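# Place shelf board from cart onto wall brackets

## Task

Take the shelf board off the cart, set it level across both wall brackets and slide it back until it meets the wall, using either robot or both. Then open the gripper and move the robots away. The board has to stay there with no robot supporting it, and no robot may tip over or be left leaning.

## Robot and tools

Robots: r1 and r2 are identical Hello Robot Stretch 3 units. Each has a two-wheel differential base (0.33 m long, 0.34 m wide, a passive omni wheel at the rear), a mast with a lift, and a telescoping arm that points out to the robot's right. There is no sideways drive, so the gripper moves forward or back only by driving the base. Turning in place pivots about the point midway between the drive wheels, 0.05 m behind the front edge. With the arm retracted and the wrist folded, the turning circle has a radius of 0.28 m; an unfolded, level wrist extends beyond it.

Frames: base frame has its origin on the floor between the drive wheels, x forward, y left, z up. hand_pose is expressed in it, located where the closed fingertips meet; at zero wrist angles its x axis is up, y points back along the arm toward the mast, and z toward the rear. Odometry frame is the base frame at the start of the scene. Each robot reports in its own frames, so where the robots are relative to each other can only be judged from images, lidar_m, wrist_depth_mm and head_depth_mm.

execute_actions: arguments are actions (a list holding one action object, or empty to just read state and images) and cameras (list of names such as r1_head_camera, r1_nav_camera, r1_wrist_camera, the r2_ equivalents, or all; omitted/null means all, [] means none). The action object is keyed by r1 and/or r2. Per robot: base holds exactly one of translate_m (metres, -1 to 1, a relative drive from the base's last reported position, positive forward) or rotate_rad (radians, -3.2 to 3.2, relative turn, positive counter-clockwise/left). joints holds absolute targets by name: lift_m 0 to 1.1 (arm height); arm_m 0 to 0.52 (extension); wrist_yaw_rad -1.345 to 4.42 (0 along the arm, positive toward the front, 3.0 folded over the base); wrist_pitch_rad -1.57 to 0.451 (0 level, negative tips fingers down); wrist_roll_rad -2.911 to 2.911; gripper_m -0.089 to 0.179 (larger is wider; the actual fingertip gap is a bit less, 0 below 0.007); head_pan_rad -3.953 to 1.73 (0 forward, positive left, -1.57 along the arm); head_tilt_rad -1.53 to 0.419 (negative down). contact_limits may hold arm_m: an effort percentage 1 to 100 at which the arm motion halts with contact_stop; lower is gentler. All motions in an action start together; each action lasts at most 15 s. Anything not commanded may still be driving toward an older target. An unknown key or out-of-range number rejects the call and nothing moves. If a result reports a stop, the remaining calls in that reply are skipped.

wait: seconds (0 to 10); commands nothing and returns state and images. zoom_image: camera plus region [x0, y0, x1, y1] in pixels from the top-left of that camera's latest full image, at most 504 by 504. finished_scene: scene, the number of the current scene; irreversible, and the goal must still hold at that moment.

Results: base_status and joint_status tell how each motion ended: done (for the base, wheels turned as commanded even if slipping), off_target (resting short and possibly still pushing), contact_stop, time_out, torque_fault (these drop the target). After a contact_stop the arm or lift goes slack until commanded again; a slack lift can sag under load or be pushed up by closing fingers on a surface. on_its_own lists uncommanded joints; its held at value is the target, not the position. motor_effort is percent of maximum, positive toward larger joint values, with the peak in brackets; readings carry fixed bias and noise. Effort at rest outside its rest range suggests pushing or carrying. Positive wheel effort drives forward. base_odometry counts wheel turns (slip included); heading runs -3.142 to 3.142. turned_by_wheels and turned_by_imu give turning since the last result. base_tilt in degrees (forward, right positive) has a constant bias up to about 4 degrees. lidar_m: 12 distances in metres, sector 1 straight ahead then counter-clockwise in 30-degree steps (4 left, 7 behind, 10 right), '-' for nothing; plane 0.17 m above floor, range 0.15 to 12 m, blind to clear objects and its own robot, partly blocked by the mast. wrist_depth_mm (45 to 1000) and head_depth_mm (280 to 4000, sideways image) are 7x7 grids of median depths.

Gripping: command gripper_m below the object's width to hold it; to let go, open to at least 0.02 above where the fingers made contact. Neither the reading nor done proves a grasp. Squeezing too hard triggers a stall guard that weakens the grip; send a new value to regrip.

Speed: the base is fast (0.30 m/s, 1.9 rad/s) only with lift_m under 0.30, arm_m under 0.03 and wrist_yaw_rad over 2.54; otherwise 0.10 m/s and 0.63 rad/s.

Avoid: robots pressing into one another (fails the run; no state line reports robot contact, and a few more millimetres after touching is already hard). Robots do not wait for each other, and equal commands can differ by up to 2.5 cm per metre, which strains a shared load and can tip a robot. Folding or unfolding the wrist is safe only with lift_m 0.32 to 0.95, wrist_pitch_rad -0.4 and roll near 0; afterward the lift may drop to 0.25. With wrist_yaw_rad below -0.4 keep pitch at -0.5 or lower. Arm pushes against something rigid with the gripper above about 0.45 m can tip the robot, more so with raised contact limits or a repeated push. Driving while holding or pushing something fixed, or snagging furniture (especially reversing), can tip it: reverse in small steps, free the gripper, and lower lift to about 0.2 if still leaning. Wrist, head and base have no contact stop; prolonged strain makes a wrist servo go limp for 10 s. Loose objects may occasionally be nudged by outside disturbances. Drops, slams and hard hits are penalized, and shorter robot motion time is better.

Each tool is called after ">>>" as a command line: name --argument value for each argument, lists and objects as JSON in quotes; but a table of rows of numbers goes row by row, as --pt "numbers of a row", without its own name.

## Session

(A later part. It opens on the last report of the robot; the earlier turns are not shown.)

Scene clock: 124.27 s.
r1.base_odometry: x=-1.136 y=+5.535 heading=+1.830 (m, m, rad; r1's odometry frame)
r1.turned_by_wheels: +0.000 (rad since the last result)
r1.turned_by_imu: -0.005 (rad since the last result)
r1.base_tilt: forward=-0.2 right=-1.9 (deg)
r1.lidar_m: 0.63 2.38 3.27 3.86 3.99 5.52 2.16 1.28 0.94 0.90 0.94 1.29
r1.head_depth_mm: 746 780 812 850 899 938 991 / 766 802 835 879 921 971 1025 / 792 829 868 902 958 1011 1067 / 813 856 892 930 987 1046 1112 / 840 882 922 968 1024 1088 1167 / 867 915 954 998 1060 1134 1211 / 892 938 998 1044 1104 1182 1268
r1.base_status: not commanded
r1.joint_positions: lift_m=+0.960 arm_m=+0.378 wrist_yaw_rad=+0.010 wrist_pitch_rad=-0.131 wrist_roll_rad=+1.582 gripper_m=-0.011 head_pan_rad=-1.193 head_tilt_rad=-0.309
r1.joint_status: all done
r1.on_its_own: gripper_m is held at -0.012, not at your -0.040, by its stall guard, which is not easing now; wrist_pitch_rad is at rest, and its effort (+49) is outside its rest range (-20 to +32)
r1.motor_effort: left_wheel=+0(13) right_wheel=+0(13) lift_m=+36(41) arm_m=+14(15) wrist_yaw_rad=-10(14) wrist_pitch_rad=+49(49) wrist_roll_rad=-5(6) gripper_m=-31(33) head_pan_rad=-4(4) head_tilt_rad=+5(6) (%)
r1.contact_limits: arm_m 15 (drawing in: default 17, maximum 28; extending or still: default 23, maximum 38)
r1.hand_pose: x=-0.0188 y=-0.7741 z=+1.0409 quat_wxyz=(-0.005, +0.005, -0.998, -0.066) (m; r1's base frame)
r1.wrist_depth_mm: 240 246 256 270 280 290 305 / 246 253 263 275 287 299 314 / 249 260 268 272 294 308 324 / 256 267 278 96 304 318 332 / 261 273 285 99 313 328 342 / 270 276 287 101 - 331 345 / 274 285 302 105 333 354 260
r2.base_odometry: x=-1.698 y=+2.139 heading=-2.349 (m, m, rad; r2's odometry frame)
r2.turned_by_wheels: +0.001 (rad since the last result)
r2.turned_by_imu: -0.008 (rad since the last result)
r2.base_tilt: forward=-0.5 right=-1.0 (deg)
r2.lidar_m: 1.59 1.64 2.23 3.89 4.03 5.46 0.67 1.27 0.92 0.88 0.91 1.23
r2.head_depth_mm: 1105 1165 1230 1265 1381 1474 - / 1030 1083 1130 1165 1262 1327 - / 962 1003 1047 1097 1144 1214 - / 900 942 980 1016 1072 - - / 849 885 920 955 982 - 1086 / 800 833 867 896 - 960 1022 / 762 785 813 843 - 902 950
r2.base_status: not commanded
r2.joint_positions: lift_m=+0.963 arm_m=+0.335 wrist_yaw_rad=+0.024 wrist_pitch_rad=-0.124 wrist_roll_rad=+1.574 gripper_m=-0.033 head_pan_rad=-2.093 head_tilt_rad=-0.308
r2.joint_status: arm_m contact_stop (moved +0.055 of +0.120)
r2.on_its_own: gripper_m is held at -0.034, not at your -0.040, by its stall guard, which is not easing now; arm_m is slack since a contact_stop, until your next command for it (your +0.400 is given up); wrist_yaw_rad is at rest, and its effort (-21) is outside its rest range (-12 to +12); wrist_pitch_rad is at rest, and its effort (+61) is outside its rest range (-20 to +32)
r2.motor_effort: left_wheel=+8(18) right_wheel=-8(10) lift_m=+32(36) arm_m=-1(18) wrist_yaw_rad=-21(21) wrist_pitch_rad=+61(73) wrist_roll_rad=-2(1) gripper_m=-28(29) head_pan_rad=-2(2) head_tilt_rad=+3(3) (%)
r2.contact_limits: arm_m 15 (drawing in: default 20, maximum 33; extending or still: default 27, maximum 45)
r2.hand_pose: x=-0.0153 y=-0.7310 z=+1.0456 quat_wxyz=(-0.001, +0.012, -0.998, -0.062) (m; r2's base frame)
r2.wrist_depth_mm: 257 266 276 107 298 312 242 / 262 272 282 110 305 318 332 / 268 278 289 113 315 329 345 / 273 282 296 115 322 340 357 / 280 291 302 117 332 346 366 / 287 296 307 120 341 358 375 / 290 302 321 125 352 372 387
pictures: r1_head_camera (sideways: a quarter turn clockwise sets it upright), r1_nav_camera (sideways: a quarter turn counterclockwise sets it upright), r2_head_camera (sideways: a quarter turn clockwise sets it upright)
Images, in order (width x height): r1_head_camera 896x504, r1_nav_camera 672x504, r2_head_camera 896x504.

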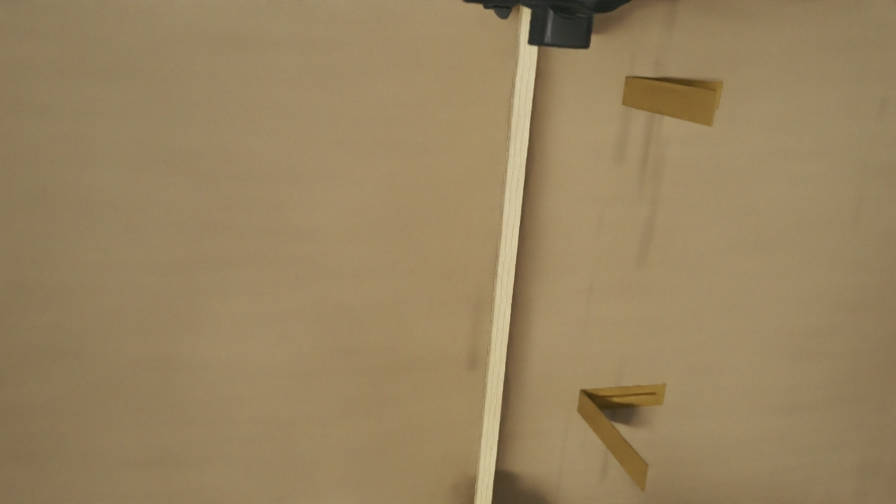

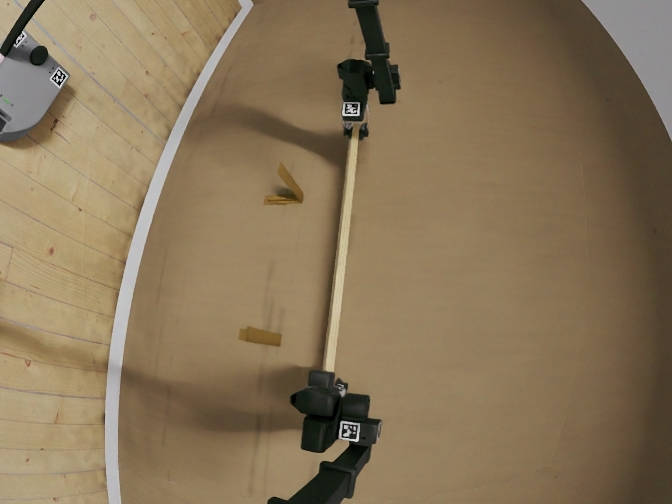

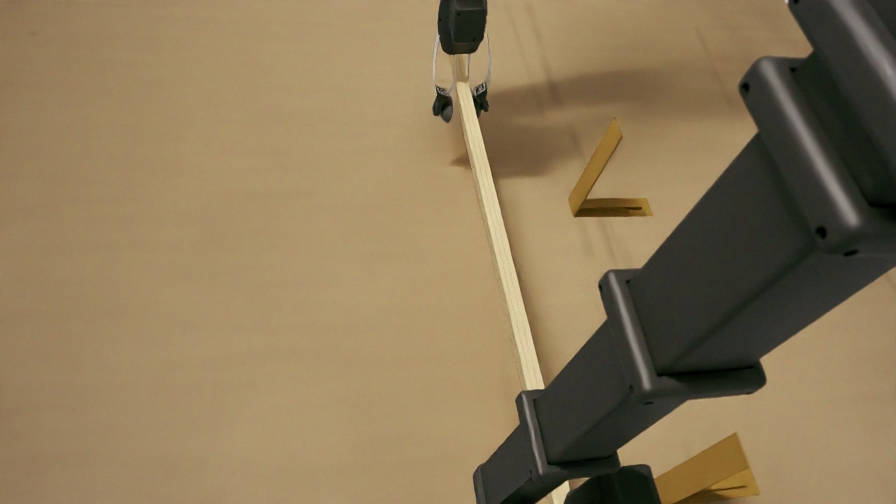

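>>> execute_actions --actions '[{"r1":{"joints":{"arm_m":0.355,"lift_m":0.92}},"r2":{"joints":{"arm_m":0.325,"lift_m":0.923}}}]' --cameras '["r1_head_camera","r2_head_camera","r1_nav_camera"]'

Scene clock: 125.63 s.
r1.base_odometry: x=-1.136 y=+5.535 heading=+1.830 (m, m, rad; r1's odometry frame)
r1.turned_by_wheels: +0.000 (rad since the last result)
r1.turned_by_imu: -0.003 (rad since the last result)
r1.base_tilt: forward=-0.2 right=-1.6 (deg)
r1.lidar_m: 0.63 2.38 3.25 3.86 4.01 5.50 2.15 1.28 0.94 0.90 0.94 1.28
r1.head_depth_mm: 743 773 807 845 868 939 986 / 763 797 830 874 913 961 1025 / 784 823 858 906 945 999 1066 / 807 841 886 936 983 1042 1104 / 832 874 917 966 1024 1084 1156 / 860 903 951 1008 1059 1122 1199 / 887 932 988 1034 1097 1175 1267
r1.base_status: not commanded
r1.joint_positions: lift_m=+0.920 arm_m=+0.355 wrist_yaw_rad=+0.001 wrist_pitch_rad=-0.122 wrist_roll_rad=+1.583 gripper_m=-0.011 head_pan_rad=-1.193 head_tilt_rad=-0.309
r1.joint_status: all done
r1.on_its_own: gripper_m is held at -0.012, not at your -0.040, by its stall guard, which is not easing now; wrist_pitch_rad is at rest, and its effort (+46) is outside its rest range (-20 to +32)
r1.motor_effort: left_wheel=-1(7) right_wheel=+2(7) lift_m=+29(37) arm_m=-3(12) wrist_yaw_rad=-2(10) wrist_pitch_rad=+46(49) wrist_roll_rad=-5(6) gripper_m=-32(31) head_pan_rad=-3(3) head_tilt_rad=+5(6) (%)
r1.hand_pose: x=-0.0211 y=-0.7517 z=+1.0034 quat_wxyz=(-0.006, +0.000, -0.998, -0.061) (m; r1's base frame)
r1.wrist_depth_mm: 257 265 276 287 299 309 326 / 263 271 281 293 307 319 336 / 267 276 287 294 315 328 344 / 273 281 296 96 320 334 355 / 280 290 302 99 333 341 360 / 282 297 304 101 - 344 372 / 288 302 318 105 346 283 382
r2.base_odometry: x=-1.698 y=+2.139 heading=-2.349 (m, m, rad; r2's odometry frame)
r2.turned_by_wheels: +0.000 (rad since the last result)
r2.turned_by_imu: +0.000 (rad since the last result)
r2.base_tilt: forward=-0.4 right=-1.0 (deg)
r2.lidar_m: 1.59 1.64 2.22 3.90 4.06 5.46 0.67 1.26 0.92 0.88 0.91 1.23
r2.head_depth_mm: 1106 1160 1230 1269 1372 1480 1521 / 1029 1080 1126 1162 1254 1330 1414 / 959 1003 1048 1092 1143 1218 1287 / 898 940 977 1026 1066 1130 - / 847 879 915 957 988 1047 - / 803 830 864 898 905 - 1008 / 755 785 814 845 - 905 951
r2.base_status: not commanded
r2.joint_positions: lift_m=+0.923 arm_m=+0.325 wrist_yaw_rad=+0.009 wrist_pitch_rad=-0.117 wrist_roll_rad=+1.574 gripper_m=-0.033 head_pan_rad=-2.093 head_tilt_rad=-0.308
r2.joint_status: all done
r2.on_its_own: gripper_m is held at -0.034, not at your -0.040, by its stall guard, which is not easing now; wrist_pitch_rad is at rest, and its effort (+58) is outside its rest range (-20 to +32)
r2.motor_effort: left_wheel=+2(9) right_wheel=-2(8) lift_m=+32(34) arm_m=-3(5) wrist_yaw_rad=-8(20) wrist_pitch_rad=+58(61) wrist_roll_rad=-2(2) gripper_m=-27(28) head_pan_rad=-3(3) head_tilt_rad=+2(2) (%)
r2.hand_pose: x=-0.0191 y=-0.7219 z=+1.0075 quat_wxyz=(-0.001, +0.004, -0.998, -0.059) (m; r2's base frame)
r2.wrist_depth_mm: 268 275 286 108 310 320 203 / 273 281 291 111 320 323 347 / 277 285 300 113 324 338 354 / 281 292 303 116 334 345 364 / 288 300 308 117 339 355 376 / 293 306 314 120 353 364 382 / 298 311 327 125 359 373 396
pictures: r1_head_camera (sideways: a quarter turn clockwise sets it upright), r1_nav_camera (sideways: a quarter turn counterclockwise sets it upright), r2_head_camera (sideways: a quarter turn clockwise sets it upright)
Images, in order (width x height): r1_head_camera 896x504, r1_nav_camera 672x504, r2_head_camera 896x504.

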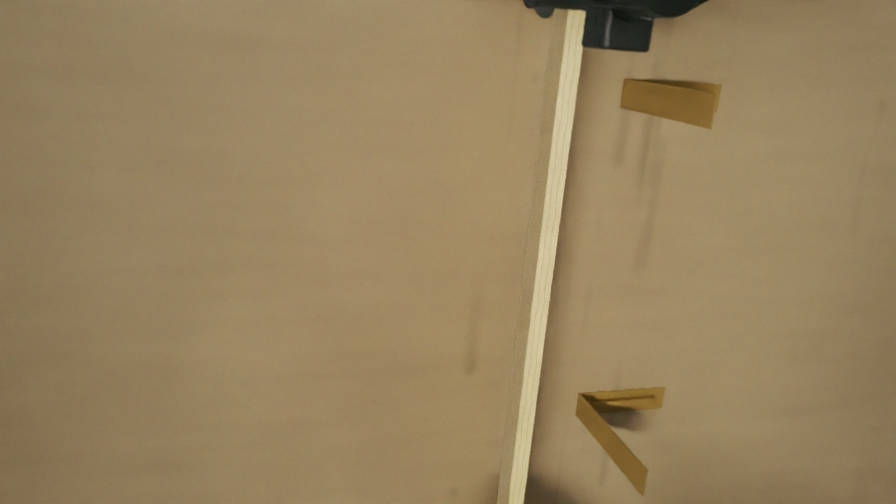

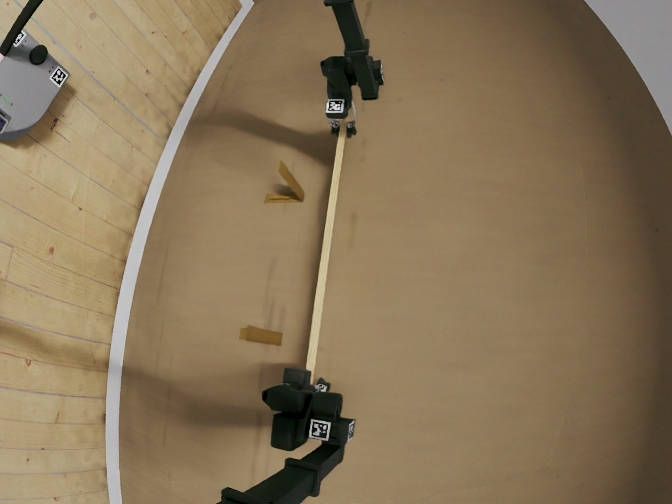

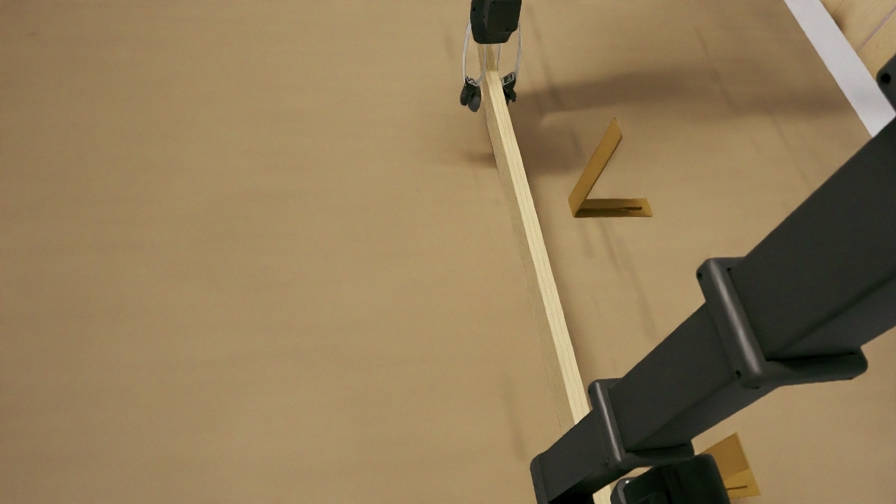

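>>> execute_actions --actions '[{"r1":{"joints":{"lift_m":0.89}},"r2":{"joints":{"lift_m":0.893}}}]' --cameras '["r1_head_camera","r2_head_camera","r1_nav_camera"]'

Scene clock: 126.93 s.
r1.base_odometry: x=-1.136 y=+5.535 heading=+1.830 (m, m, rad; r1's odometry frame)
r1.turned_by_wheels: +0.000 (rad since the last result)
r1.turned_by_imu: +0.000 (rad since the last result)
r1.base_tilt: forward=-0.1 right=-1.7 (deg)
r1.lidar_m: 0.63 2.38 3.26 3.87 4.03 5.52 2.17 1.28 0.94 0.90 0.94 1.27
r1.head_depth_mm: 741 775 806 844 871 943 987 / 763 800 834 872 903 964 1017 / 789 818 855 902 937 1001 1060 / 808 849 889 934 977 1046 1102 / 834 872 920 969 1011 1084 1154 / 861 902 952 1002 1061 1129 1200 / 884 934 981 1043 1088 1181 1260
r1.base_status: not commanded
r1.joint_positions: lift_m=+0.890 arm_m=+0.355 wrist_yaw_rad=+0.001 wrist_pitch_rad=-0.121 wrist_roll_rad=+1.583 gripper_m=-0.011 head_pan_rad=-1.193 head_tilt_rad=-0.309
r1.joint_status: all done
r1.on_its_own: gripper_m is held at -0.012, not at your -0.040, by its stall guard, which is not easing now; wrist_pitch_rad is at rest, and its effort (+46) is outside its rest range (-20 to +32)
r1.motor_effort: left_wheel=-1(1) right_wheel=+2(1) lift_m=+29(28) arm_m=-3(3) wrist_yaw_rad=-1(1) wrist_pitch_rad=+46(46) wrist_roll_rad=-5(6) gripper_m=-32(32) head_pan_rad=-4(4) head_tilt_rad=+6(6) (%)
r1.hand_pose: x=-0.0211 y=-0.7517 z=+0.9736 quat_wxyz=(-0.006, +0.000, -0.998, -0.061) (m; r1's base frame)
r1.wrist_depth_mm: 258 267 276 290 297 311 326 / 263 270 281 295 306 319 337 / 269 277 290 290 313 327 342 / 275 285 293 96 323 333 352 / 281 290 301 99 330 344 363 / 284 295 306 101 - 350 371 / 292 303 321 105 348 248 390
r2.base_odometry: x=-1.698 y=+2.139 heading=-2.349 (m, m, rad; r2's odometry frame)
r2.turned_by_wheels: +0.000 (rad since the last result)
r2.turned_by_imu: +0.000 (rad since the last result)
r2.base_tilt: forward=-0.4 right=-1.0 (deg)
r2.lidar_m: 1.59 1.64 2.22 3.91 4.04 5.49 0.67 1.27 0.91 0.88 0.91 1.23
r2.head_depth_mm: 1112 1166 1226 1279 1370 1459 1516 / 1029 1080 1134 1175 1254 1333 1411 / 963 1005 1056 1106 1131 1230 1293 / 901 939 981 1027 1061 1127 1190 / 849 880 922 956 985 1046 - / 798 832 864 896 916 - 1016 / 761 788 813 844 866 - 950
r2.base_status: not commanded
r2.joint_positions: lift_m=+0.893 arm_m=+0.325 wrist_yaw_rad=+0.009 wrist_pitch_rad=-0.116 wrist_roll_rad=+1.574 gripper_m=-0.033 head_pan_rad=-2.093 head_tilt_rad=-0.308
r2.joint_status: all done
r2.on_its_own: gripper_m is held at -0.034, not at your -0.040, by its stall guard, which is not easing now; wrist_pitch_rad is at rest, and its effort (+57) is outside its rest range (-20 to +32)
r2.motor_effort: left_wheel=+3(3) right_wheel=-2(2) lift_m=+32(32) arm_m=-3(3) wrist_yaw_rad=-7(8) wrist_pitch_rad=+57(58) wrist_roll_rad=-2(2) gripper_m=-28(28) head_pan_rad=-2(2) head_tilt_rad=+2(3) (%)
r2.hand_pose: x=-0.0191 y=-0.7220 z=+0.9777 quat_wxyz=(-0.001, +0.004, -0.998, -0.058) (m; r2's base frame)
r2.wrist_depth_mm: 267 276 288 108 307 254 179 / 273 281 293 111 317 328 344 / 279 287 298 113 323 339 353 / 284 293 305 116 331 348 361 / 288 297 309 117 337 355 374 / 293 303 316 120 351 366 384 / 300 311 326 125 354 378 392
pictures: r1_head_camera (sideways: a quarter turn clockwise sets it upright), r1_nav_camera (sideways: a quarter turn counterclockwise sets it upright), r2_head_camera (sideways: a quarter turn clockwise sets it upright)
Images, in order (width x height): r1_head_camera 896x504, r1_nav_camera 672x504, r2_head_camera 896x504.

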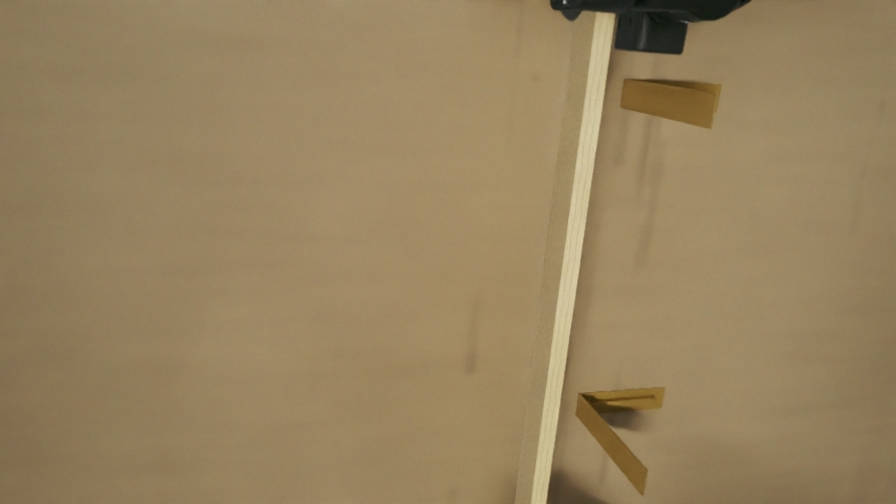

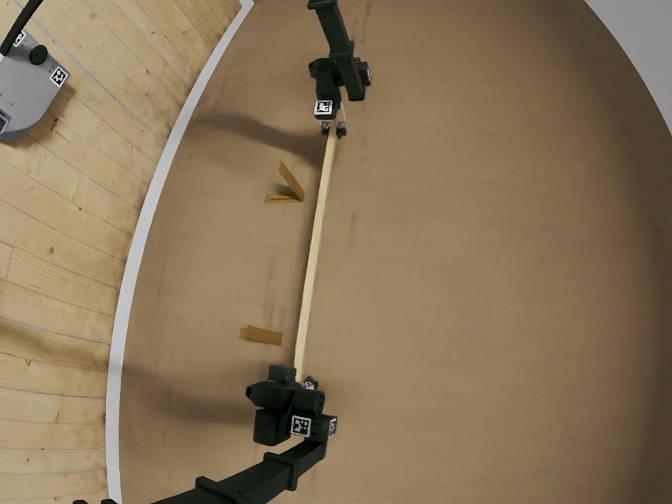

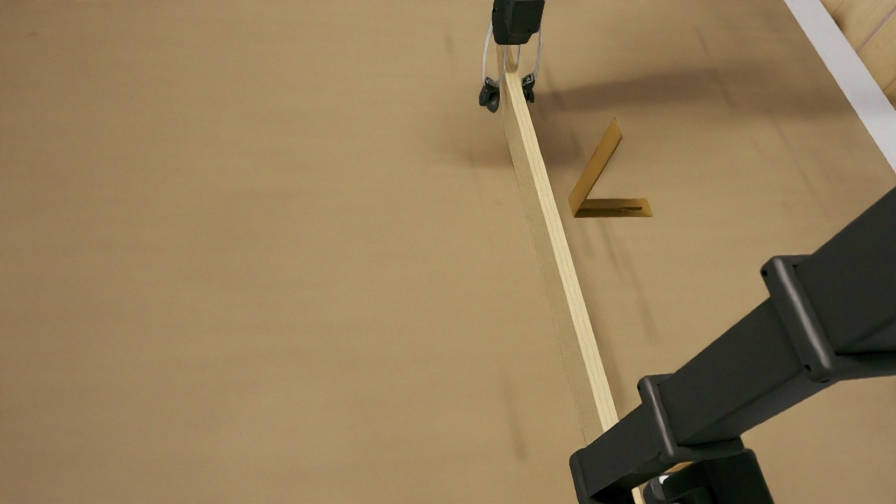

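>>> execute_actions --actions '[{"r1":{"joints":{"lift_m":0.86}},"r2":{"joints":{"lift_m":0.863}}}]' --cameras '["r1_head_camera","r2_head_camera"]'

Scene clock: 128.20 s.
r1.base_odometry: x=-1.136 y=+5.535 heading=+1.830 (m, m, rad; r1's odometry frame)
r1.turned_by_wheels: +0.000 (rad since the last result)
r1.turned_by_imu: +0.000 (rad since the last result)
r1.base_tilt: forward=-0.2 right=-1.7 (deg)
r1.lidar_m: 0.63 2.38 3.27 3.87 4.01 5.50 2.16 1.28 0.94 0.90 0.94 1.28
r1.head_depth_mm: 742 773 807 843 870 949 988 / 763 796 835 875 902 959 1023 / 783 823 861 900 932 998 1066 / 806 844 891 932 970 1037 1106 / 830 873 916 967 1006 1083 1151 / 859 905 948 1001 1049 1127 1205 / 890 934 988 1037 1071 1169 1261
r1.base_status: not commanded
r1.joint_positions: lift_m=+0.860 arm_m=+0.355 wrist_yaw_rad=+0.001 wrist_pitch_rad=-0.121 wrist_roll_rad=+1.583 gripper_m=-0.011 head_pan_rad=-1.193 head_tilt_rad=-0.309
r1.joint_status: all done
r1.on_its_own: gripper_m is held at -0.012, not at your -0.040, by its stall guard, which is not easing now; wrist_pitch_rad is at rest, and its effort (+45) is outside its rest range (-20 to +32)
r1.motor_effort: left_wheel=-2(2) right_wheel=+2(2) lift_m=+28(30) arm_m=-3(2) wrist_yaw_rad=-1(2) wrist_pitch_rad=+45(46) wrist_roll_rad=-5(5) gripper_m=-32(31) head_pan_rad=-3(3) head_tilt_rad=+5(6) (%)
r1.hand_pose: x=-0.0211 y=-0.7517 z=+0.9436 quat_wxyz=(-0.006, +0.000, -0.998, -0.061) (m; r1's base frame)
r1.wrist_depth_mm: 255 266 277 286 300 314 327 / 261 272 281 290 307 320 333 / 269 276 289 293 312 331 343 / 274 282 293 97 323 336 354 / 279 289 303 99 327 342 366 / 287 295 306 102 - 351 374 / 296 300 317 106 351 368 384
r2.base_odometry: x=-1.698 y=+2.139 heading=-2.349 (m, m, rad; r2's odometry frame)
r2.turned_by_wheels: +0.000 (rad since the last result)
r2.turned_by_imu: +0.000 (rad since the last result)
r2.base_tilt: forward=-0.4 right=-1.0 (deg)
r2.lidar_m: 1.59 1.64 2.22 3.89 4.04 5.51 0.67 1.26 0.92 0.88 0.91 1.23
r2.head_depth_mm: 1112 1166 1237 1296 1356 1481 1520 / 1031 1082 1136 1188 1256 1337 1402 / 961 1007 1053 1101 1121 1227 1292 / 903 938 979 1028 1058 1132 1194 / 849 883 915 957 979 1041 - / 804 832 859 899 914 963 1008 / 759 785 814 846 872 - 962
r2.base_status: not commanded
r2.joint_positions: lift_m=+0.863 arm_m=+0.325 wrist_yaw_rad=+0.009 wrist_pitch_rad=-0.116 wrist_roll_rad=+1.574 gripper_m=-0.033 head_pan_rad=-2.093 head_tilt_rad=-0.308
r2.joint_status: all done
r2.on_its_own: gripper_m is held at -0.034, not at your -0.040, by its stall guard, which is not easing now; wrist_pitch_rad is at rest, and its effort (+57) is outside its rest range (-20 to +32)
r2.motor_effort: left_wheel=+2(2) right_wheel=-2(2) lift_m=+31(29) arm_m=-3(3) wrist_yaw_rad=-8(8) wrist_pitch_rad=+57(58) wrist_roll_rad=-2(2) gripper_m=-28(27) head_pan_rad=-2(3) head_tilt_rad=+3(1) (%)
r2.hand_pose: x=-0.0191 y=-0.7220 z=+0.9477 quat_wxyz=(-0.001, +0.004, -0.998, -0.058) (m; r2's base frame)
r2.wrist_depth_mm: 267 277 286 108 308 196 333 / 273 282 293 111 313 329 343 / 276 287 296 113 323 339 356 / 283 291 305 116 332 348 365 / 288 298 309 117 337 354 375 / 294 305 316 120 350 366 382 / 300 312 327 125 358 375 391
pictures: r1_head_camera (sideways: a quarter turn clockwise sets it upright), r2_head_camera (sideways: a quarter turn clockwise sets it upright)
Images, in order (width x height): r1_head_camera 896x504, r2_head_camera 896x504.

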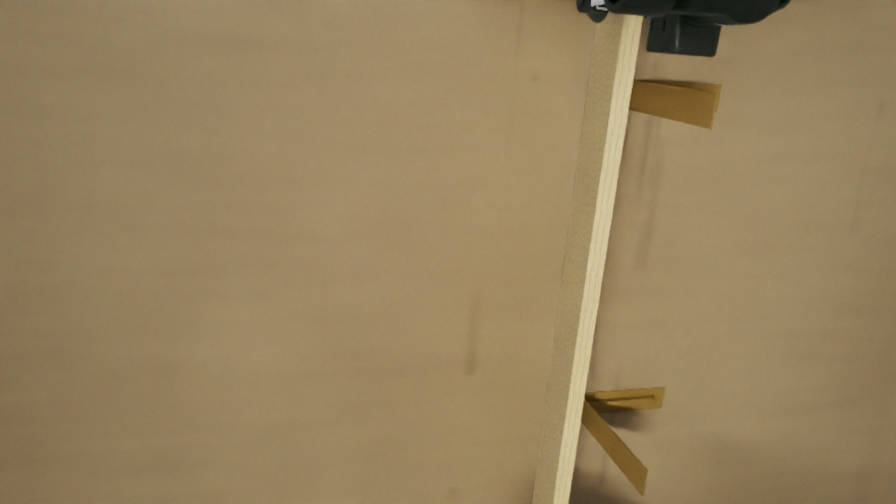

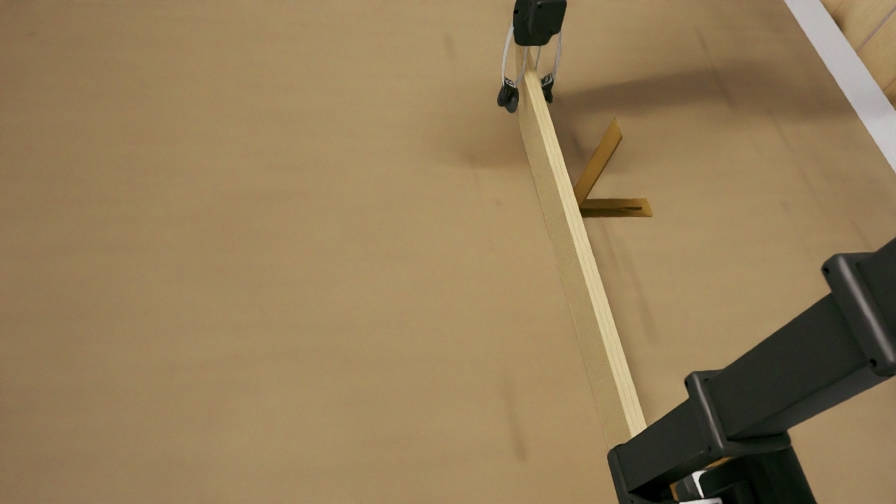

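>>> execute_actions --actions '[{"r1":{"joints":{"lift_m":0.83}},"r2":{"joints":{"lift_m":0.833}}}]' --cameras '["r1_head_camera","r2_head_camera"]'

Scene clock: 129.50 s.
r1.base_odometry: x=-1.136 y=+5.535 heading=+1.830 (m, m, rad; r1's odometry frame)
r1.turned_by_wheels: +0.000 (rad since the last result)
r1.turned_by_imu: +0.000 (rad since the last result)
r1.base_tilt: forward=-0.1 right=-1.6 (deg)
r1.lidar_m: 0.63 2.38 3.27 3.85 4.03 5.50 2.16 1.28 0.94 0.90 0.93 1.28
r1.head_depth_mm: 743 773 811 847 882 931 986 / 764 799 833 877 909 958 1020 / 785 818 861 900 932 1006 1065 / 809 848 888 933 966 1043 1103 / 833 873 921 965 993 1077 1158 / 854 906 946 1000 1042 1129 1204 / 884 936 984 1039 1063 1173 1249
r1.base_status: not commanded
r1.joint_positions: lift_m=+0.830 arm_m=+0.355 wrist_yaw_rad=+0.001 wrist_pitch_rad=-0.121 wrist_roll_rad=+1.583 gripper_m=-0.011 head_pan_rad=-1.193 head_tilt_rad=-0.309
r1.joint_status: all done
r1.on_its_own: gripper_m is held at -0.012, not at your -0.040, by its stall guard, which is not easing now; wrist_pitch_rad is at rest, and its effort (+46) is outside its rest range (-20 to +32)
r1.motor_effort: left_wheel=-1(1) right_wheel=+1(2) lift_m=+28(28) arm_m=-2(3) wrist_yaw_rad=-1(1) wrist_pitch_rad=+46(45) wrist_roll_rad=-5(6) gripper_m=-31(31) head_pan_rad=-4(3) head_tilt_rad=+6(6) (%)
r1.hand_pose: x=-0.0212 y=-0.7517 z=+0.9137 quat_wxyz=(-0.006, +0.000, -0.998, -0.061) (m; r1's base frame)
r1.wrist_depth_mm: 257 264 276 287 298 309 324 / 263 271 280 293 304 319 335 / 269 279 290 294 314 328 341 / 274 283 298 97 319 334 355 / 279 290 303 99 332 345 366 / 286 292 307 102 - 352 375 / 290 303 321 105 298 367 386
r2.base_odometry: x=-1.698 y=+2.139 heading=-2.349 (m, m, rad; r2's odometry frame)
r2.turned_by_wheels: +0.000 (rad since the last result)
r2.turned_by_imu: +0.000 (rad since the last result)
r2.base_tilt: forward=-0.4 right=-1.1 (deg)
r2.lidar_m: 1.58 1.64 2.22 3.91 4.04 5.45 0.67 1.27 0.92 0.88 0.91 1.23
r2.head_depth_mm: 1107 1163 1221 1297 1346 1469 1515 / 1028 1079 1132 1191 1238 1336 1408 / 960 1005 1052 1099 1112 1231 1291 / 902 945 984 1021 1054 1128 1188 / 845 881 918 953 978 1044 1100 / 798 832 864 896 921 966 - / 759 785 812 843 871 - 967
r2.base_status: not commanded
r2.joint_positions: lift_m=+0.833 arm_m=+0.325 wrist_yaw_rad=+0.009 wrist_pitch_rad=-0.116 wrist_roll_rad=+1.574 gripper_m=-0.033 head_pan_rad=-2.093 head_tilt_rad=-0.308
r2.joint_status: all done
r2.on_its_own: gripper_m is held at -0.034, not at your -0.040, by its stall guard, which is not easing now; wrist_pitch_rad is at rest, and its effort (+57) is outside its rest range (-20 to +32)
r2.motor_effort: left_wheel=+2(2) right_wheel=-2(2) lift_m=+31(31) arm_m=-3(3) wrist_yaw_rad=-8(7) wrist_pitch_rad=+57(58) wrist_roll_rad=-2(2) gripper_m=-28(28) head_pan_rad=-2(2) head_tilt_rad=+1(2) (%)
r2.hand_pose: x=-0.0191 y=-0.7220 z=+0.9177 quat_wxyz=(-0.001, +0.004, -0.998, -0.058) (m; r2's base frame)
r2.wrist_depth_mm: 267 275 286 108 229 183 336 / 270 282 292 111 314 329 346 / 277 288 297 113 325 340 354 / 283 291 304 116 331 346 364 / 288 298 310 117 338 355 375 / 294 304 314 120 351 364 379 / 300 313 328 125 355 375 394
pictures: r1_head_camera (sideways: a quarter turn clockwise sets it upright), r2_head_camera (sideways: a quarter turn clockwise sets it upright)
Images, in order (width x height): r1_head_camera 896x504, r2_head_camera 896x504.

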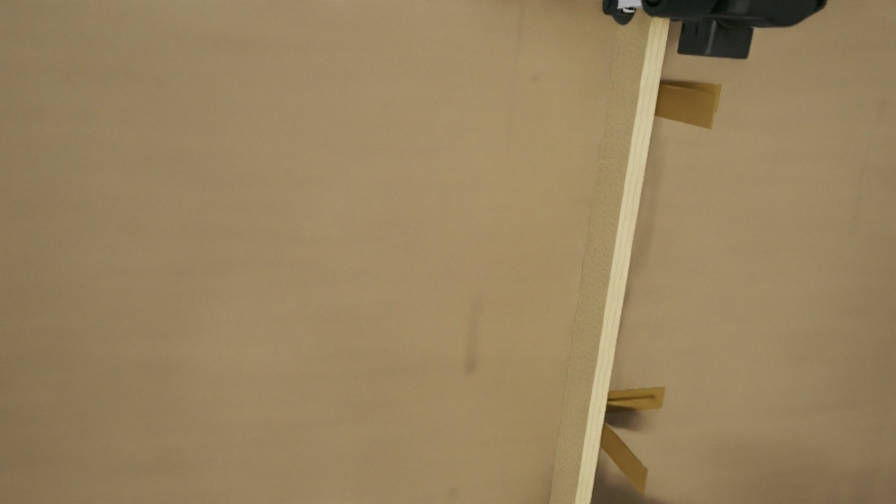

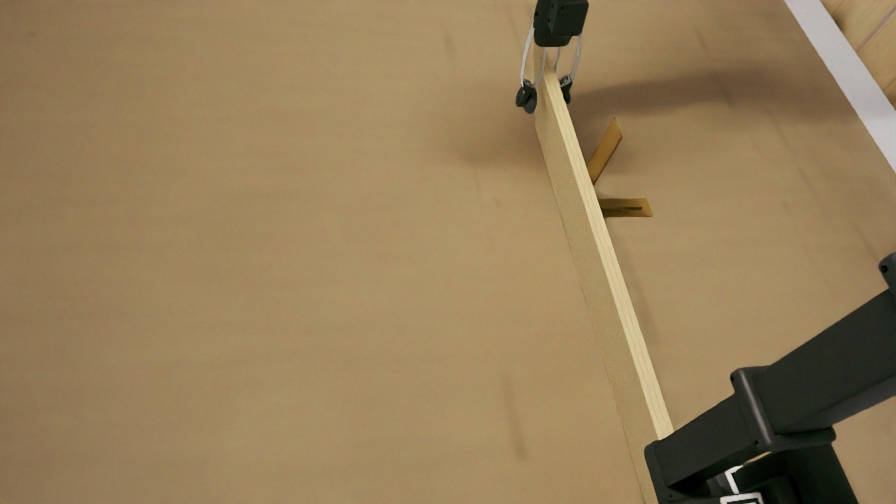

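>>> execute_actions --actions '[{"r1":{"joints":{"lift_m":0.81}},"r2":{"joints":{"lift_m":0.813}}}]' --cameras '["r1_head_camera","r2_head_camera"]'

Scene clock: 130.60 s.
r1.base_odometry: x=-1.136 y=+5.535 heading=+1.830 (m, m, rad; r1's odometry frame)
r1.turned_by_wheels: +0.000 (rad since the last result)
r1.turned_by_imu: +0.000 (rad since the last result)
r1.base_tilt: forward=-0.1 right=-1.7 (deg)
r1.lidar_m: 0.63 2.38 3.27 3.86 4.03 5.49 2.17 1.28 0.93 0.90 0.94 1.28
r1.head_depth_mm: 742 775 809 845 881 763 994 / 763 795 834 870 909 961 1027 / 788 822 861 902 934 1001 1065 / 807 846 888 932 965 1049 1107 / 834 874 917 970 1001 1082 1146 / 859 899 950 1003 1034 1129 1202 / 887 931 988 1045 1068 1172 1262
r1.base_status: not commanded
r1.joint_positions: lift_m=+0.810 arm_m=+0.355 wrist_yaw_rad=+0.001 wrist_pitch_rad=-0.103 wrist_roll_rad=+1.583 gripper_m=-0.011 head_pan_rad=-1.193 head_tilt_rad=-0.309
r1.joint_status: all done
r1.on_its_own: gripper_m is held at -0.012, not at your -0.040, by its stall guard, which is not easing now; wrist_pitch_rad is at rest, and its effort (+39) is outside its rest range (-20 to +32)
r1.motor_effort: left_wheel=-1(1) right_wheel=+2(2) lift_m=+28(26) arm_m=-2(2) wrist_yaw_rad=+0(1) wrist_pitch_rad=+39(46) wrist_roll_rad=-6(5) gripper_m=-32(32) head_pan_rad=-3(4) head_tilt_rad=+6(6) (%)
r1.hand_pose: x=-0.0212 y=-0.7526 z=+0.8980 quat_wxyz=(-0.006, +0.000, -0.999, -0.052) (m; r1's base frame)
r1.wrist_depth_mm: 262 265 276 283 295 305 320 / 265 272 284 288 303 317 328 / 271 276 289 294 308 323 338 / 277 284 291 97 317 329 343 / 282 290 303 99 324 342 351 / 285 298 305 102 - 348 364 / 295 306 320 105 339 358 376
r2.base_odometry: x=-1.698 y=+2.139 heading=-2.349 (m, m, rad; r2's odometry frame)
r2.turned_by_wheels: +0.000 (rad since the last result)
r2.turned_by_imu: +0.000 (rad since the last result)
r2.base_tilt: forward=-0.5 right=-1.1 (deg)
r2.lidar_m: 1.58 1.64 2.22 3.88 4.02 5.50 0.67 1.27 0.92 0.88 0.91 1.23
r2.head_depth_mm: 1108 1165 1235 1307 1355 1472 1511 / 1026 1088 1134 1194 1226 1334 1406 / 962 1010 1050 1102 1124 1225 1296 / 896 940 980 1022 1040 1127 1186 / 847 879 920 954 978 1045 1090 / 805 832 862 896 924 966 - / 762 789 813 849 877 794 -
r2.base_status: not commanded
r2.joint_positions: lift_m=+0.813 arm_m=+0.325 wrist_yaw_rad=+0.009 wrist_pitch_rad=-0.098 wrist_roll_rad=+1.574 gripper_m=-0.033 head_pan_rad=-2.093 head_tilt_rad=-0.308
r2.joint_status: all done
r2.on_its_own: gripper_m is held at -0.034, not at your -0.040, by its stall guard, which is not easing now; wrist_pitch_rad is at rest, and its effort (+48) is outside its rest range (-20 to +32)
r2.motor_effort: left_wheel=+2(2) right_wheel=-2(2) lift_m=+30(33) arm_m=-3(3) wrist_yaw_rad=-7(7) wrist_pitch_rad=+48(57) wrist_roll_rad=-2(2) gripper_m=-27(27) head_pan_rad=-1(2) head_tilt_rad=+3(2) (%)
r2.hand_pose: x=-0.0191 y=-0.7229 z=+0.9024 quat_wxyz=(-0.001, +0.004, -0.999, -0.049) (m; r2's base frame)
r2.wrist_depth_mm: 271 276 285 108 216 319 330 / 274 284 292 111 310 326 339 / 279 289 297 113 320 334 346 / 286 294 305 115 331 341 353 / 289 299 311 117 336 348 362 / 297 308 317 121 346 356 372 / 302 313 328 124 356 369 386
pictures: r1_head_camera (sideways: a quarter turn clockwise sets it upright), r2_head_camera (sideways: a quarter turn clockwise sets it upright)
Images, in order (width x height): r1_head_camera 896x504, r2_head_camera 896x504.

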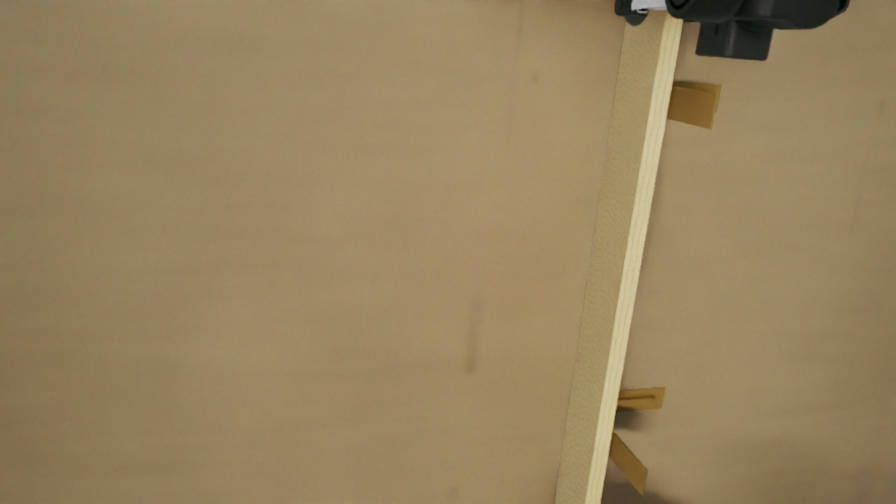

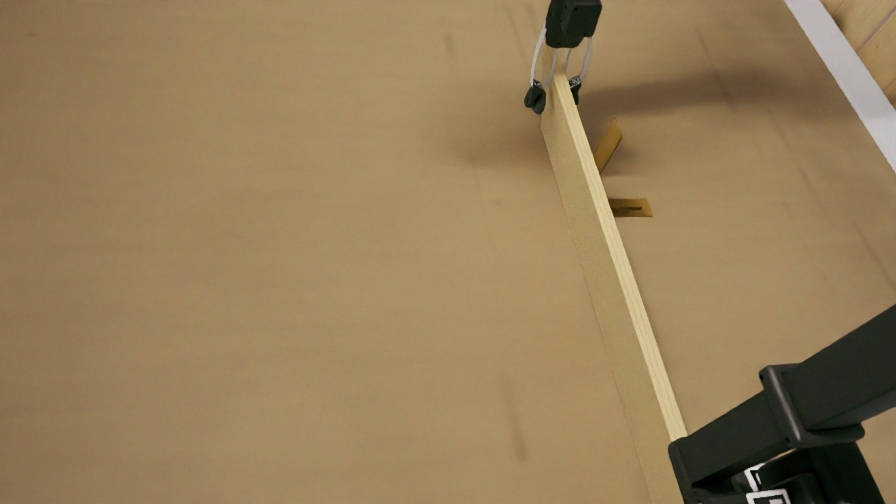

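>>> execute_actions --actions '[{"r1":{"joints":{"lift_m":0.795}},"r2":{"joints":{"lift_m":0.798}}}]' --cameras '["r1_head_camera","r2_head_camera"]'

Scene clock: 131.60 s.
r1.base_odometry: x=-1.136 y=+5.535 heading=+1.830 (m, m, rad; r1's odometry frame)
r1.turned_by_wheels: +0.000 (rad since the last result)
r1.turned_by_imu: +0.000 (rad since the last result)
r1.base_tilt: forward=-0.1 right=-1.6 (deg)
r1.lidar_m: 0.63 2.37 3.27 3.86 4.02 5.51 2.17 1.28 0.93 0.90 0.93 1.28
r1.head_depth_mm: 741 775 804 848 885 779 997 / 765 795 836 872 910 955 1021 / 787 819 858 902 936 1006 1063 / 809 845 890 933 960 1044 1102 / 832 874 919 970 994 1082 1154 / 859 900 948 1003 1022 1129 1202 / 887 933 987 1041 1080 1172 1267
r1.base_status: not commanded
r1.joint_positions: lift_m=+0.795 arm_m=+0.355 wrist_yaw_rad=+0.000 wrist_pitch_rad=-0.078 wrist_roll_rad=+1.581 gripper_m=-0.011 head_pan_rad=-1.193 head_tilt_rad=-0.309
r1.joint_status: all done
r1.on_its_own: gripper_m is held at -0.012, not at your -0.040, by its stall guard, which is not easing now
r1.motor_effort: left_wheel=-1(2) right_wheel=+2(2) lift_m=+26(19) arm_m=-3(2) wrist_yaw_rad=+0(1) wrist_pitch_rad=+30(39) wrist_roll_rad=-4(6) gripper_m=-29(31) head_pan_rad=-3(4) head_tilt_rad=+6(6) (%)
r1.hand_pose: x=-0.0214 y=-0.7538 z=+0.8895 quat_wxyz=(-0.005, +0.000, -0.999, -0.040) (m; r1's base frame)
r1.wrist_depth_mm: 262 269 272 284 292 298 308 / 268 278 284 288 298 306 319 / 273 279 286 124 305 313 324 / 280 286 295 97 314 322 336 / 287 295 303 99 321 333 343 / 293 300 306 102 - 338 352 / 300 307 318 105 338 350 363
r2.base_odometry: x=-1.698 y=+2.139 heading=-2.349 (m, m, rad; r2's odometry frame)
r2.turned_by_wheels: +0.000 (rad since the last result)
r2.turned_by_imu: +0.000 (rad since the last result)
r2.base_tilt: forward=-0.5 right=-1.0 (deg)
r2.lidar_m: 1.59 1.64 2.23 3.89 4.05 5.49 0.67 1.26 0.92 0.88 0.91 1.24
r2.head_depth_mm: 1104 1166 1222 1303 1333 1485 1515 / 1032 1081 1134 1188 1229 1333 1409 / 964 1002 1048 1098 1114 1217 1295 / 904 938 979 1025 1038 1116 1181 / 847 883 915 955 980 1050 1095 / 802 830 863 898 933 966 - / 758 786 814 844 877 768 -
r2.base_status: not commanded
r2.joint_positions: lift_m=+0.798 arm_m=+0.325 wrist_yaw_rad=+0.009 wrist_pitch_rad=-0.073 wrist_roll_rad=+1.574 gripper_m=-0.033 head_pan_rad=-2.093 head_tilt_rad=-0.308
r2.joint_status: all done
r2.on_its_own: gripper_m is held at -0.034, not at your -0.040, by its stall guard, which is not easing now; wrist_pitch_rad is at rest, and its effort (+36) is outside its rest range (-20 to +32)
r2.motor_effort: left_wheel=+2(2) right_wheel=-2(2) lift_m=+28(30) arm_m=-2(3) wrist_yaw_rad=-8(8) wrist_pitch_rad=+36(49) wrist_roll_rad=-2(2) gripper_m=-26(27) head_pan_rad=-2(2) head_tilt_rad=+4(3) (%)
r2.hand_pose: x=-0.0192 y=-0.7240 z=+0.8936 quat_wxyz=(-0.001, +0.004, -0.999, -0.037) (m; r2's base frame)
r2.wrist_depth_mm: 273 278 286 108 222 312 320 / 278 285 294 111 307 316 328 / 284 290 300 113 316 331 338 / 288 296 304 116 323 334 343 / 296 302 312 118 331 342 352 / 302 309 316 120 338 347 361 / 308 315 329 124 346 357 370
pictures: r1_head_camera (sideways: a quarter turn clockwise sets it upright), r2_head_camera (sideways: a quarter turn clockwise sets it upright)
Images, in order (width x height): r1_head_camera 896x504, r2_head_camera 896x504.

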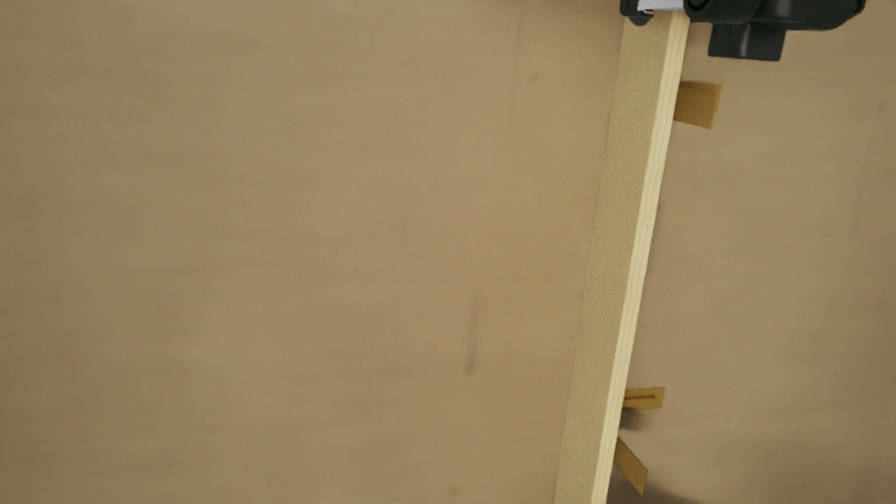

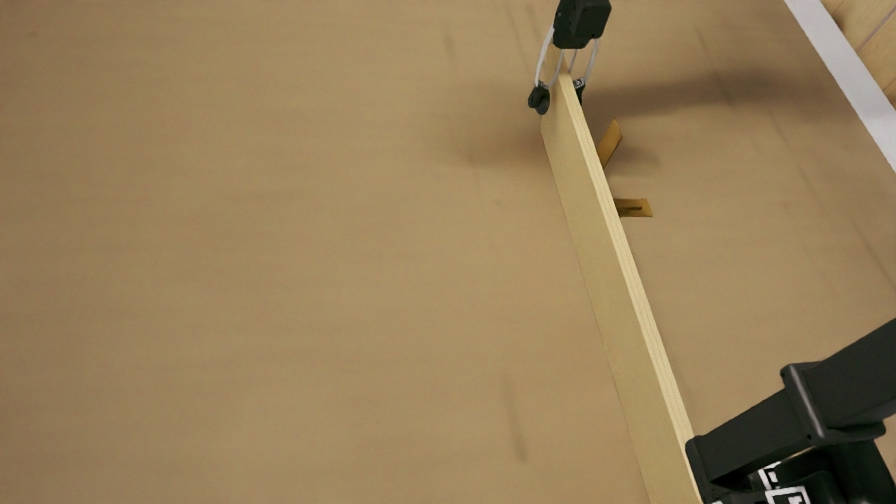

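>>> execute_actions --actions '[{"r1":{"joints":{"lift_m":0.78}},"r2":{"joints":{"lift_m":0.783}}}]' --cameras '["r1_head_camera","r2_head_camera"]'

Scene clock: 132.50 s.
r1.base_odometry: x=-1.136 y=+5.535 heading=+1.830 (m, m, rad; r1's odometry frame)
r1.turned_by_wheels: +0.000 (rad since the last result)
r1.turned_by_imu: +0.000 (rad since the last result)
r1.base_tilt: forward=-0.2 right=-1.7 (deg)
r1.lidar_m: 0.63 2.38 3.26 3.87 4.03 5.52 2.16 1.28 0.94 0.90 0.94 1.28
r1.head_depth_mm: 741 773 811 846 881 790 998 / 763 796 832 875 910 960 1025 / 786 819 857 908 930 1005 1061 / 807 849 890 938 961 1039 1106 / 834 872 923 968 986 1082 1149 / 857 901 955 1000 1020 1132 1199 / 884 933 987 1047 1060 1177 1261
r1.base_status: not commanded
r1.joint_positions: lift_m=+0.780 arm_m=+0.355 wrist_yaw_rad=-0.002 wrist_pitch_rad=-0.064 wrist_roll_rad=+1.579 gripper_m=-0.011 head_pan_rad=-1.193 head_tilt_rad=-0.309
r1.joint_status: all done
r1.on_its_own: gripper_m is held at -0.012, not at your -0.040, by its stall guard, which is not easing now
r1.motor_effort: left_wheel=-1(1) right_wheel=+1(1) lift_m=+26(24) arm_m=-2(3) wrist_yaw_rad=+2(2) wrist_pitch_rad=+24(29) wrist_roll_rad=-4(5) gripper_m=-28(30) head_pan_rad=-4(3) head_tilt_rad=+6(6) (%)
r1.hand_pose: x=-0.0219 y=-0.7544 z=+0.8781 quat_wxyz=(-0.004, -0.001, -0.999, -0.032) (m; r1's base frame)
r1.wrist_depth_mm: 264 269 276 282 292 294 304 / 272 277 283 290 296 305 314 / 276 283 287 290 303 311 317 / 282 292 296 97 309 317 329 / 284 293 299 100 320 328 337 / 295 301 304 103 - 335 345 / 303 308 323 106 331 342 356
r2.base_odometry: x=-1.698 y=+2.139 heading=-2.349 (m, m, rad; r2's odometry frame)
r2.turned_by_wheels: +0.000 (rad since the last result)
r2.turned_by_imu: +0.000 (rad since the last result)
r2.base_tilt: forward=-0.4 right=-1.1 (deg)
r2.lidar_m: 1.59 1.65 2.22 3.91 4.06 5.50 0.67 1.27 0.92 0.88 0.91 1.24
r2.head_depth_mm: 1111 1166 1230 1299 1344 1470 1521 / 1031 1078 1135 1190 1197 1341 1412 / 963 1005 1053 1099 1107 1223 1290 / 904 943 978 1025 1033 1116 1188 / 846 882 915 960 981 1043 1098 / 804 833 861 898 929 970 - / 759 786 817 845 879 759 -
r2.base_status: not commanded
r2.joint_positions: lift_m=+0.783 arm_m=+0.325 wrist_yaw_rad=+0.007 wrist_pitch_rad=-0.060 wrist_roll_rad=+1.574 gripper_m=-0.033 head_pan_rad=-2.093 head_tilt_rad=-0.308
r2.joint_status: all done
r2.on_its_own: gripper_m is held at -0.034, not at your -0.040, by its stall guard, which is not easing now
r2.motor_effort: left_wheel=+2(3) right_wheel=-2(2) lift_m=+26(28) arm_m=-1(2) wrist_yaw_rad=-6(7) wrist_pitch_rad=+29(36) wrist_roll_rad=-2(1) gripper_m=-25(26) head_pan_rad=-2(1) head_tilt_rad=+2(4) (%)
r2.hand_pose: x=-0.0196 y=-0.7244 z=+0.8822 quat_wxyz=(-0.001, +0.003, -1.000, -0.030) (m; r2's base frame)
r2.wrist_depth_mm: 276 281 287 108 218 309 317 / 280 288 294 110 306 316 324 / 287 291 298 112 315 325 332 / 293 299 306 115 323 331 339 / 298 304 312 117 328 340 347 / 304 309 315 119 340 346 356 / 311 318 329 123 347 356 365
pictures: r1_head_camera (sideways: a quarter turn clockwise sets it upright), r2_head_camera (sideways: a quarter turn clockwise sets it upright)
Images, in order (width x height): r1_head_camera 896x504, r2_head_camera 896x504.

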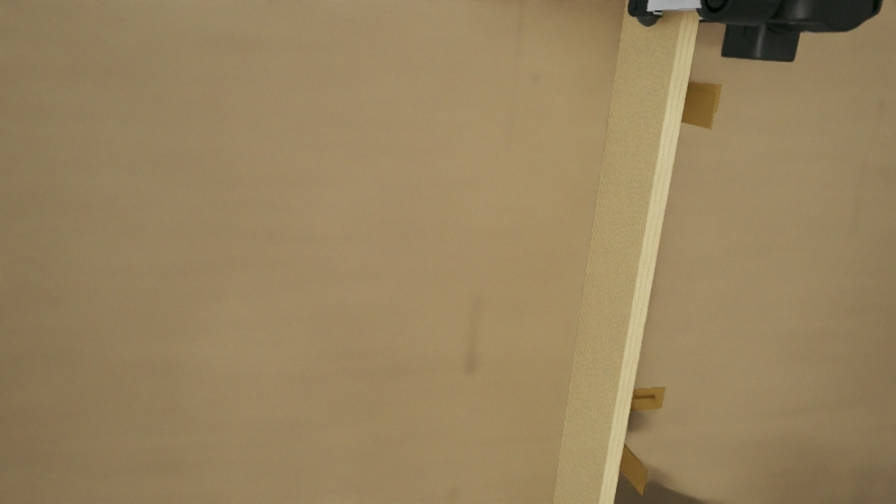

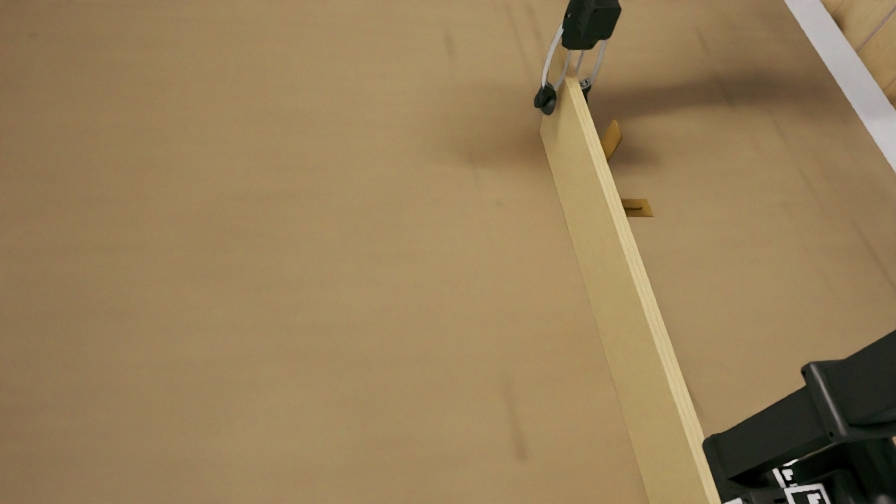

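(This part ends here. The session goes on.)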